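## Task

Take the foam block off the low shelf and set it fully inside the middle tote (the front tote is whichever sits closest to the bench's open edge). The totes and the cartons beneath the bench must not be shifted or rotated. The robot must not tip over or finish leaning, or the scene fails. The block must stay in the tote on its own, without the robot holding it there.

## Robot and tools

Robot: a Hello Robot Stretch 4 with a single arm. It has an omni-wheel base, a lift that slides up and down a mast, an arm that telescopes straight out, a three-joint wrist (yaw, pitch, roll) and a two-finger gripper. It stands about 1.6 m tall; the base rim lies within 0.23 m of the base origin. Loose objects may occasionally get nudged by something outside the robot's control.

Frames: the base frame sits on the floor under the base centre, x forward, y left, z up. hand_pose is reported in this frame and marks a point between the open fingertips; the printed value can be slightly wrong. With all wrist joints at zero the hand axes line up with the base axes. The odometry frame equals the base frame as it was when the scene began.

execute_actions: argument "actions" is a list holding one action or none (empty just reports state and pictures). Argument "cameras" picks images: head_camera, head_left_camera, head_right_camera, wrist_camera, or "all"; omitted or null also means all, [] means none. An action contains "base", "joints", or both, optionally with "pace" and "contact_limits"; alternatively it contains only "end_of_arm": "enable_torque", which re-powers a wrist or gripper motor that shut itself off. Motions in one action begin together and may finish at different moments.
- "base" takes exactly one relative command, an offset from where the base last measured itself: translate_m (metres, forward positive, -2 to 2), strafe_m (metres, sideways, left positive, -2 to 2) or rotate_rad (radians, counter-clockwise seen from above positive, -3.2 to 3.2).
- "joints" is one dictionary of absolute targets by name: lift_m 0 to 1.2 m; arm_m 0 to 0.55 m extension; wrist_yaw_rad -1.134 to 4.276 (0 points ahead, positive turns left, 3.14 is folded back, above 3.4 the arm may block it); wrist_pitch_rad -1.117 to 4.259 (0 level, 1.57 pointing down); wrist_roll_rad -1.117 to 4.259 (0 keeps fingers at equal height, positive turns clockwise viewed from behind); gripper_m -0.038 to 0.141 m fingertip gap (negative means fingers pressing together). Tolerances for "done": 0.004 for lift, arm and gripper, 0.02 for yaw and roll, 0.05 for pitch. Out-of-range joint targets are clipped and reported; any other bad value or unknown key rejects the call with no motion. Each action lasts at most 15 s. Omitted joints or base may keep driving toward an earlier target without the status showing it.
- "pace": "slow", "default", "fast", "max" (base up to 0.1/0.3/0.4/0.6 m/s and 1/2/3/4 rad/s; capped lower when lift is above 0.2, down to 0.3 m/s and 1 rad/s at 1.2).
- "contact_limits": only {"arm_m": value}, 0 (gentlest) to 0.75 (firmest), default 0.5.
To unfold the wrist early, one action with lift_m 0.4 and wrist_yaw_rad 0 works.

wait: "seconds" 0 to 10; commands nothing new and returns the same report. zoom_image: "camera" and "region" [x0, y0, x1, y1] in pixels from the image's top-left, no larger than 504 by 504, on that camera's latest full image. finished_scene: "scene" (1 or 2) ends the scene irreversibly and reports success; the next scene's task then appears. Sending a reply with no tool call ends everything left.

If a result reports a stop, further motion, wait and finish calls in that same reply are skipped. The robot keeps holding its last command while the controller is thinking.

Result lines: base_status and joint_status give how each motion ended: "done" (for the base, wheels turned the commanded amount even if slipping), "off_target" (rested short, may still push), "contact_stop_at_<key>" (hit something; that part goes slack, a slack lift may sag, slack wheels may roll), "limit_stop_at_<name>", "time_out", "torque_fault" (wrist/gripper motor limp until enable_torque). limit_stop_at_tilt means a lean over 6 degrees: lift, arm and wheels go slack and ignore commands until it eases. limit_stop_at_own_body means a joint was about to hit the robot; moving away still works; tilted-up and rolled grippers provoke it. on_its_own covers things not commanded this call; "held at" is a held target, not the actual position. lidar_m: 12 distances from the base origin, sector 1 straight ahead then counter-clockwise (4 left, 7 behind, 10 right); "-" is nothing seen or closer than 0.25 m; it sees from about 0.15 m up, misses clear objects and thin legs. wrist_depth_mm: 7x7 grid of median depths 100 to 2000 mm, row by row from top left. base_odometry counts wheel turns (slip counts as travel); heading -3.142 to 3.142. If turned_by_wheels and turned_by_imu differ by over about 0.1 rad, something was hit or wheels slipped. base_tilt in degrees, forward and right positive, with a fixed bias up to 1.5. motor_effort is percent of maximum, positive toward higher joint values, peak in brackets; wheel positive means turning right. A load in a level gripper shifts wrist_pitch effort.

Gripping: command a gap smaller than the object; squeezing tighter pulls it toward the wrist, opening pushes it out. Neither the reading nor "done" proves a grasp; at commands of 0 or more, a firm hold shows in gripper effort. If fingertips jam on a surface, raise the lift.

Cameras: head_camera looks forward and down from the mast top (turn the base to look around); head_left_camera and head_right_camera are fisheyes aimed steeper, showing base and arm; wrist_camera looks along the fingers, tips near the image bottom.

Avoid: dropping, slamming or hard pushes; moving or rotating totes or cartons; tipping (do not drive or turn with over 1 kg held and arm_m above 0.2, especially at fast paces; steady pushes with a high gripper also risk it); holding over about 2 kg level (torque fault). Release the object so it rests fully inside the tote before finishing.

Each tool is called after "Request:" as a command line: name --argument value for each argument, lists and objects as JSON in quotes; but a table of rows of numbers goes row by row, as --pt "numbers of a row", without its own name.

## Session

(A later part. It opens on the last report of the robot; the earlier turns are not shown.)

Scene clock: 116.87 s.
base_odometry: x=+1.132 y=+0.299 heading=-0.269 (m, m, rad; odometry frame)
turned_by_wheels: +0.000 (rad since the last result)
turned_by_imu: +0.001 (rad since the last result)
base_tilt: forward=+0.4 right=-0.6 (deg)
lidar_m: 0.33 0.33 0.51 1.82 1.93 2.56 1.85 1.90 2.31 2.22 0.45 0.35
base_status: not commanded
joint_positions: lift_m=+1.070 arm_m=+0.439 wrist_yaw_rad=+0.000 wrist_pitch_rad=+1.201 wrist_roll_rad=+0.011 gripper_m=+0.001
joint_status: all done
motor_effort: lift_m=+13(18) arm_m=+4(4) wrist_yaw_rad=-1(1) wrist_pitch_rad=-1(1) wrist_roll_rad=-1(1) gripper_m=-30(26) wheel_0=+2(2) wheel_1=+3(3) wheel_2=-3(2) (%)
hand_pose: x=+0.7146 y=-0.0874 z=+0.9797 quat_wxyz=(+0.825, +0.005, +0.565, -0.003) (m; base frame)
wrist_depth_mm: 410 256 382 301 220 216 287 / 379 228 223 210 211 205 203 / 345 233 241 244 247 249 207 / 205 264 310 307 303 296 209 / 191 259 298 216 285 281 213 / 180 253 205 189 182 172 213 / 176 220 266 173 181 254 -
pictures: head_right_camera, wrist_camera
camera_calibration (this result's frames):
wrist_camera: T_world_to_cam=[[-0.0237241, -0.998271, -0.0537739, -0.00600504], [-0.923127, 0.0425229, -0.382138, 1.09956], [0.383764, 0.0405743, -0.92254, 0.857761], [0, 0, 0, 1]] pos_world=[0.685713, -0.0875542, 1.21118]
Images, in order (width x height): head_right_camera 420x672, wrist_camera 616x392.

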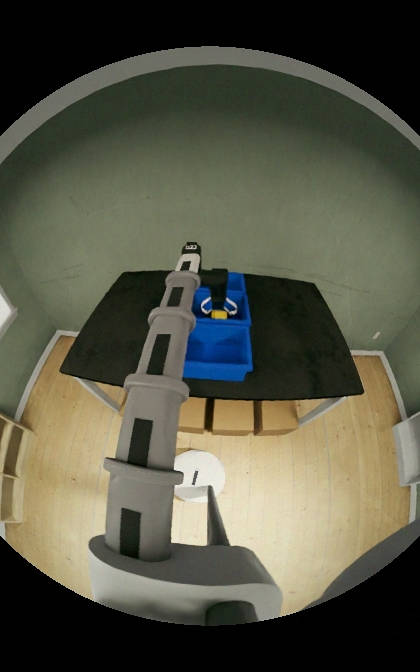

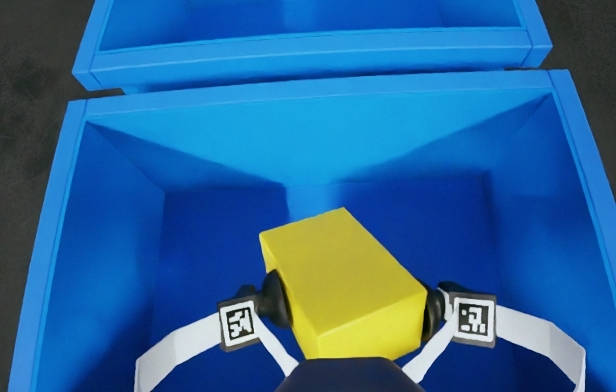

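Request:
execute_actions --actions '[{"joints": {"lift_m": 1.05}, "pace": "slow"}]' --cameras '[]'

Request:
execute_actions --actions '[{"joints": {"gripper_m": 0.105}}]' --cameras '["wrist_camera"]'

Request:
execute_actions --actions '[{"joints": {"lift_m": 1.2}}]' --cameras '["head_right_camera", "wrist_camera"]'

Scene clock: 127.33 s.
base_odometry: x=+1.132 y=+0.299 heading=-0.269 (m, m, rad; odometry frame)
turned_by_wheels: +0.000 (rad since the last result)
turned_by_imu: +0.001 (rad since the last result)
base_tilt: forward=+0.4 right=-0.6 (deg)
lidar_m: 0.32 0.34 0.48 1.82 1.93 2.54 1.86 1.95 2.32 2.22 0.48 0.35
base_status: not commanded
joint_positions: lift_m=+1.051 arm_m=+0.439 wrist_yaw_rad=+0.000 wrist_pitch_rad=+1.200 wrist_roll_rad=+0.011 gripper_m=+0.001
joint_status: all done
motor_effort: lift_m=+11(16) arm_m=+4(4) wrist_yaw_rad=+0(0) wrist_pitch_rad=-2(2) wrist_roll_rad=-1(1) gripper_m=-26(24) wheel_0=+1(2) wheel_1=+3(3) wheel_2=-2(2) (%)
hand_pose: x=+0.7146 y=-0.0875 z=+0.9599 quat_wxyz=(+0.825, +0.005, +0.565, -0.003) (m; base frame)
wrist_depth_mm: 300 211 208 206 202 198 196 / 227 200 197 193 193 193 193 / 196 234 240 245 247 249 206 / 185 264 293 293 287 277 210 / 183 260 281 214 266 264 212 / 180 254 205 187 182 172 212 / 177 218 249 168 181 238 -
pictures: none
No camera images: the call's "cameras" was empty. Leave "cameras" out to get every camera's image.

Scene clock: 129.20 s.
base_odometry: x=+1.132 y=+0.299 heading=-0.269 (m, m, rad; odometry frame)
turned_by_wheels: +0.000 (rad since the last result)
turned_by_imu: +0.000 (rad since the last result)
base_tilt: forward=+0.3 right=-0.5 (deg)
lidar_m: 0.30 0.35 0.51 1.83 1.94 2.54 1.85 1.92 2.33 2.22 0.44 0.33
base_status: not commanded
joint_positions: lift_m=+1.050 arm_m=+0.439 wrist_yaw_rad=+0.000 wrist_pitch_rad=+1.200 wrist_roll_rad=+0.011 gripper_m=+0.105
joint_status: all done
motor_effort: lift_m=+13(13) arm_m=+4(4) wrist_yaw_rad=+0(2) wrist_pitch_rad=-2(1) wrist_roll_rad=-2(1) gripper_m=-3(20) wheel_0=+1(2) wheel_1=+3(3) wheel_2=-3(3) (%)
hand_pose: x=+0.7146 y=-0.0875 z=+0.9597 quat_wxyz=(+0.825, +0.005, +0.565, -0.003) (m; base frame)
wrist_depth_mm: 297 208 202 198 197 194 - / 205 216 220 224 225 224 200 / 194 259 282 286 289 263 198 / 191 274 294 290 285 276 202 / 189 270 278 229 268 264 203 / 186 260 218 217 216 233 204 / 183 249 248 208 242 234 -
pictures: wrist_camera
camera_calibration (this result's frames):
wrist_camera: T_world_to_cam=[[-0.0239821, -0.998265, -0.0537774, -0.006917], [-0.923059, 0.0427688, -0.382273, 1.09206], [0.38391, 0.040472, -0.922483, 0.839181], [0, 0, 0, 1]] pos_world=[0.685698, -0.0875743, 1.19122]
Images, in order (width x height): wrist_camera 616x392.

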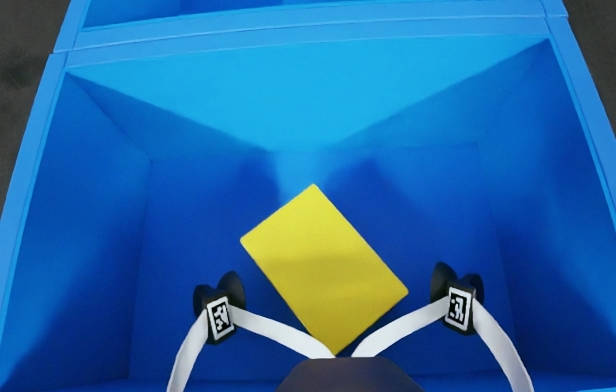

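Scene clock: 130.90 s.
base_odometry: x=+1.132 y=+0.299 heading=-0.269 (m, m, rad; odometry frame)
turned_by_wheels: +0.000 (rad since the last result)
turned_by_imu: +0.000 (rad since the last result)
base_tilt: forward=+0.4 right=-0.5 (deg)
lidar_m: 0.33 0.36 0.51 1.83 1.88 2.58 1.86 1.95 2.33 2.20 0.50 0.34
base_status: not commanded
joint_positions: lift_m=+1.200 arm_m=+0.439 wrist_yaw_rad=+0.000 wrist_pitch_rad=+1.200 wrist_roll_rad=+0.011 gripper_m=+0.105
joint_status: all done
motor_effort: lift_m=+23(28) arm_m=+4(4) wrist_yaw_rad=+0(0) wrist_pitch_rad=+0(1) wrist_roll_rad=-1(1) gripper_m=-1(5) wheel_0=+1(2) wheel_1=+3(3) wheel_2=-3(3) (%)
hand_pose: x=+0.7146 y=-0.0874 z=+1.1089 quat_wxyz=(+0.825, +0.005, +0.565, -0.003) (m; base frame)
wrist_depth_mm: 591 574 433 445 436 525 517 / 549 539 488 504 492 488 488 / 508 500 413 343 340 455 459 / 477 466 384 394 402 387 433 / 452 436 427 424 421 351 407 / 424 410 218 366 392 274 389 / 404 359 364 347 332 277 373
pictures: head_right_camera, wrist_camera
camera_calibration (this result's frames):
wrist_camera: T_world_to_cam=[[-0.0239051, -0.998267, -0.0537771, 0.00105484], [-0.923067, 0.042697, -0.382261, 1.14905], [0.383895, 0.0405019, -0.922488, 0.976755], [0, 0, 0, 1]] pos_world=[0.685706, -0.0875684, 1.34034]
Images, in order (width x height): head_right_camera 420x672, wrist_camera 616x392.

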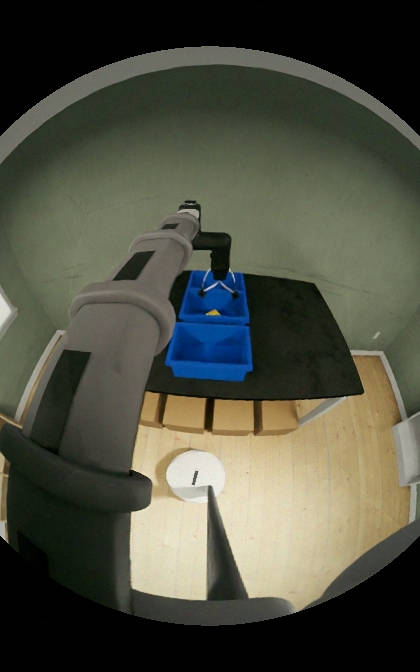

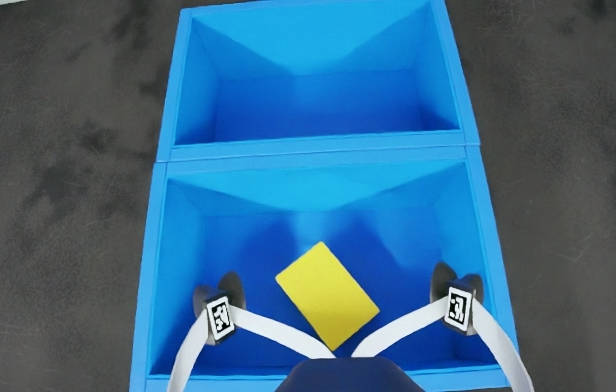

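Request:
execute_actions --actions '[{"joints": {"lift_m": 1.09}, "pace": "slow"}]' --cameras '["wrist_camera"]'

Request:
execute_actions --actions '[{"joints": {"arm_m": 0.41}, "pace": "slow", "contact_limits": {"arm_m": 0.3}}]' --cameras '["wrist_camera", "head_right_camera"]'

Scene clock: 140.80 s.
base_odometry: x=+1.132 y=+0.299 heading=-0.269 (m, m, rad; odometry frame)
turned_by_wheels: +0.000 (rad since the last result)
turned_by_imu: +0.001 (rad since the last result)
base_tilt: forward=+0.3 right=-0.6 (deg)
lidar_m: 0.32 0.36 0.49 1.82 1.93 2.56 1.85 1.94 2.30 2.22 0.47 0.36
base_status: not commanded
joint_positions: lift_m=+1.090 arm_m=+0.439 wrist_yaw_rad=+0.000 wrist_pitch_rad=+1.200 wrist_roll_rad=+0.011 gripper_m=+0.105
joint_status: all done
motor_effort: lift_m=+13(21) arm_m=+4(4) wrist_yaw_rad=+0(0) wrist_pitch_rad=-1(1) wrist_roll_rad=-1(1) gripper_m=-4(4) wheel_0=+2(1) wheel_1=+3(3) wheel_2=-2(3) (%)
hand_pose: x=+0.7146 y=-0.0874 z=+0.9997 quat_wxyz=(+0.825, +0.005, +0.565, -0.003) (m; base frame)
wrist_depth_mm: 436 309 410 402 394 253 387 / 407 245 241 238 235 232 359 / 375 259 281 286 289 263 213 / 347 273 338 330 329 289 202 / 211 270 320 270 310 293 204 / 198 263 217 257 254 234 204 / 191 257 285 245 277 234 -
pictures: wrist_camera
camera_calibration (this result's frames):
wrist_camera: T_world_to_cam=[[-0.0239052, -0.998267, -0.0537772, -0.00481409], [-0.923067, 0.042697, -0.382261, 1.10733], [0.383895, 0.0405019, -0.922488, 0.876077], [0, 0, 0, 1]] pos_world=[0.685708, -0.0875684, 1.2312]
Images, in order (width x height): wrist_camera 616x392.

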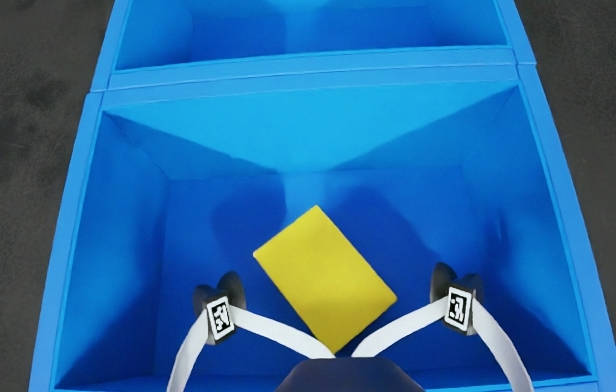

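Scene clock: 142.17 s.
base_odometry: x=+1.132 y=+0.299 heading=-0.269 (m, m, rad; odometry frame)
turned_by_wheels: +0.000 (rad since the last result)
turned_by_imu: +0.000 (rad since the last result)
base_tilt: forward=+0.4 right=-0.5 (deg)
lidar_m: 0.32 0.34 0.53 1.82 1.90 2.56 1.84 1.95 2.32 2.22 0.47 0.32
base_status: not commanded
joint_positions: lift_m=+1.090 arm_m=+0.411 wrist_yaw_rad=+0.000 wrist_pitch_rad=+1.200 wrist_roll_rad=+0.011 gripper_m=+0.105
joint_status: all done
motor_effort: lift_m=+13(13) arm_m=-4(6) wrist_yaw_rad=-1(1) wrist_pitch_rad=-1(1) wrist_roll_rad=-1(1) gripper_m=+1(4) wheel_0=+2(1) wheel_1=+3(3) wheel_2=-3(2) (%)
contact_limits: arm_m 0.3
hand_pose: x=+0.6861 y=-0.0874 z=+0.9997 quat_wxyz=(+0.825, +0.005, +0.565, -0.003) (m; base frame)
wrist_depth_mm: 439 273 255 250 249 243 384 / 407 253 255 260 260 250 359 / 377 278 329 332 336 283 214 / 347 276 340 329 329 289 202 / 211 270 320 271 306 291 202 / 198 264 219 291 291 233 203 / 186 181 178 176 174 172 172
pictures: head_right_camera, wrist_camera
camera_calibration (this result's frames):
wrist_camera: T_world_to_cam=[[-0.0235937, -0.998274, -0.0537823, -0.005672], [-0.922996, 0.0424199, -0.382463, 1.08117], [0.384084, 0.0406172, -0.922404, 0.886832], [0, 0, 0, 1]] pos_world=[0.657161, -0.0875458, 1.23122]
Images, in order (width x height): head_right_camera 420x672, wrist_camera 616x392.

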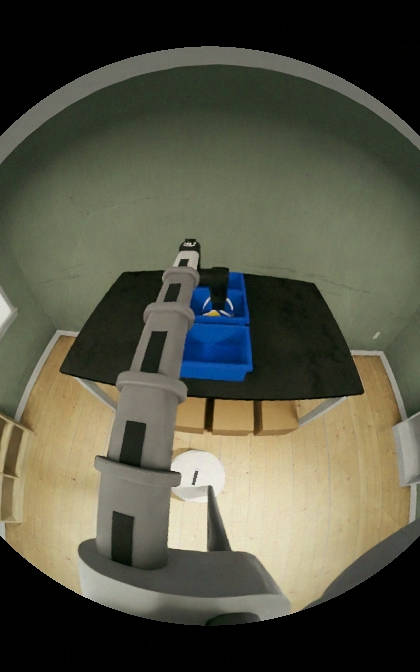

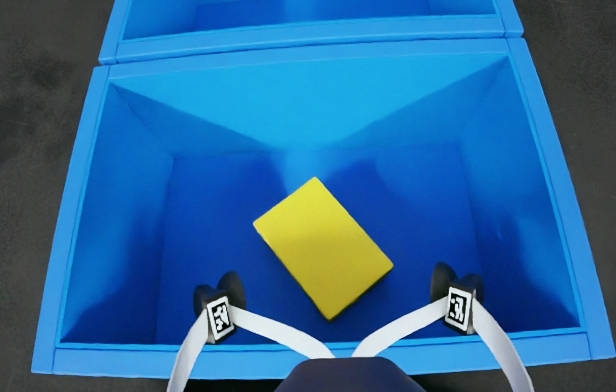

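Request:
execute_actions --actions '[{"joints": {"arm_m": 0.397}, "pace": "slow", "contact_limits": {"arm_m": 0.3}}]' --cameras '["wrist_camera", "head_right_camera"]'

Scene clock: 146.30 s.
base_odometry: x=+1.132 y=+0.299 heading=-0.269 (m, m, rad; odometry frame)
turned_by_wheels: +0.000 (rad since the last result)
turned_by_imu: +0.001 (rad since the last result)
base_tilt: forward=+0.3 right=-0.6 (deg)
lidar_m: 0.33 0.37 0.52 1.80 1.90 2.57 1.85 1.92 2.31 2.22 0.49 0.35
base_status: not commanded
joint_positions: lift_m=+1.090 arm_m=+0.398 wrist_yaw_rad=+0.000 wrist_pitch_rad=+1.200 wrist_roll_rad=+0.011 gripper_m=+0.105
joint_status: all done
motor_effort: lift_m=+13(13) arm_m=-4(8) wrist_yaw_rad=-1(1) wrist_pitch_rad=-1(1) wrist_roll_rad=-1(1) gripper_m=+0(2) wheel_0=+2(2) wheel_1=+3(3) wheel_2=-3(2) (%)
contact_limits: arm_m 0.3
hand_pose: x=+0.6731 y=-0.0874 z=+0.9997 quat_wxyz=(+0.825, +0.005, +0.565, -0.003) (m; base frame)
wrist_depth_mm: 439 267 262 255 254 247 387 / 407 252 256 259 262 250 362 / 377 277 327 332 336 283 214 / 347 274 338 327 329 289 202 / 211 268 319 271 307 291 203 / 198 264 218 293 291 232 203 / 186 181 178 176 174 172 171
pictures: head_right_camera, wrist_camera
camera_calibration (this result's frames):
wrist_camera: T_world_to_cam=[[-0.0235754, -0.998274, -0.0537823, -0.00598915], [-0.922997, 0.042403, -0.382463, 1.06917], [0.384084, 0.0406242, -0.922404, 0.891825], [0, 0, 0, 1]] pos_world=[0.644161, -0.0875444, 1.23122]
Images, in order (width x height): head_right_camera 420x672, wrist_camera 616x392.

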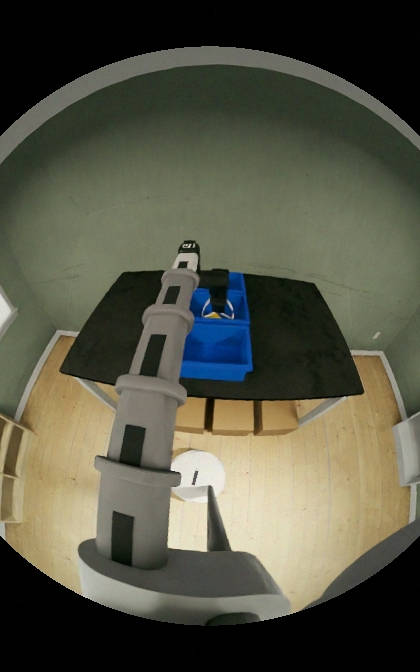

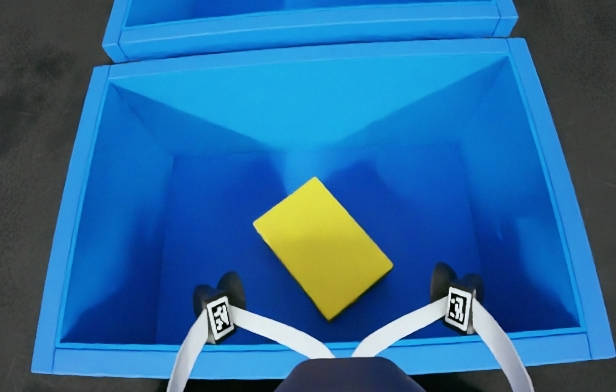

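The tote is sliding back with the fingers. I'll return to the reference pose and compare.

Request:
execute_actions --actions '[{"joints": {"arm_m": 0.439}, "pace": "slow"}]' --cameras '[]'

Request:
execute_actions --actions '[{"joints": {"lift_m": 1.2}}]' --cameras '["wrist_camera"]'

Scene clock: 152.37 s.
base_odometry: x=+1.132 y=+0.299 heading=-0.269 (m, m, rad; odometry frame)
turned_by_wheels: +0.000 (rad since the last result)
turned_by_imu: +0.001 (rad since the last result)
base_tilt: forward=+0.3 right=-0.6 (deg)
lidar_m: 0.33 0.36 0.54 1.82 1.90 2.55 1.84 1.96 2.35 2.22 0.49 0.35
base_status: not commanded
joint_positions: lift_m=+1.090 arm_m=+0.438 wrist_yaw_rad=+0.000 wrist_pitch_rad=+1.200 wrist_roll_rad=+0.011 gripper_m=+0.105
joint_status: all done
motor_effort: lift_m=+13(13) arm_m=+4(1) wrist_yaw_rad=-1(1) wrist_pitch_rad=+0(1) wrist_roll_rad=-1(1) gripper_m=-2(0) wheel_0=+1(2) wheel_1=+3(3) wheel_2=-3(2) (%)
hand_pose: x=+0.7136 y=-0.0874 z=+0.9997 quat_wxyz=(+0.825, +0.005, +0.565, -0.003) (m; base frame)
wrist_depth_mm: 439 309 407 402 394 251 384 / 407 255 246 240 236 233 362 / 377 241 248 252 254 243 213 / 347 272 330 327 324 290 202 / 210 268 320 271 310 293 204 / 197 263 219 255 253 234 204 / 191 257 285 245 277 272 -
pictures: none
No camera images: the call's "cameras" was empty. Leave "cameras" out to get every camera's image.

Scene clock: 153.87 s.
base_odometry: x=+1.132 y=+0.299 heading=-0.269 (m, m, rad; odometry frame)
turned_by_wheels: +0.000 (rad since the last result)
turned_by_imu: +0.000 (rad since the last result)
base_tilt: forward=+0.4 right=-0.6 (deg)
lidar_m: 0.33 0.34 0.51 1.83 1.92 2.57 1.86 1.95 2.33 2.24 0.48 0.35
base_status: not commanded
joint_positions: lift_m=+1.200 arm_m=+0.438 wrist_yaw_rad=+0.000 wrist_pitch_rad=+1.200 wrist_roll_rad=+0.011 gripper_m=+0.105
joint_status: all done
motor_effort: lift_m=+24(22) arm_m=+4(4) wrist_yaw_rad=-1(1) wrist_pitch_rad=-1(1) wrist_roll_rad=-1(1) gripper_m=-2(1) wheel_0=+1(2) wheel_1=+3(3) wheel_2=-3(3) (%)
hand_pose: x=+0.7136 y=-0.0874 z=+1.1089 quat_wxyz=(+0.825, +0.005, +0.565, -0.003) (m; base frame)
wrist_depth_mm: 591 574 433 445 439 525 521 / 549 535 492 504 496 492 488 / 512 500 375 392 394 459 459 / 480 469 368 347 353 357 430 / 449 439 427 424 424 355 407 / 421 410 218 364 394 274 387 / 402 355 384 347 375 314 370
pictures: wrist_camera
camera_calibration (this result's frames):
wrist_camera: T_world_to_cam=[[-0.0235863, -0.998274, -0.0537777, 0.000836038], [-0.923073, 0.0424031, -0.382279, 1.14811], [0.3839, 0.0406242, -0.922481, 0.977143], [0, 0, 0, 1]] pos_world=[0.684682, -0.0875444, 1.34034]
Images, in order (width x height): wrist_camera 616x392.

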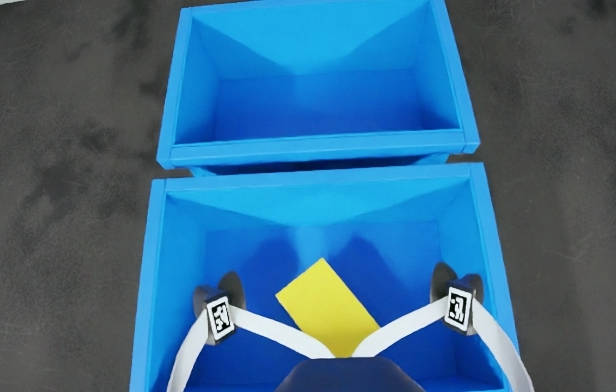

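Request:
finished_scene --scene 1

The scene is finished: the task was done.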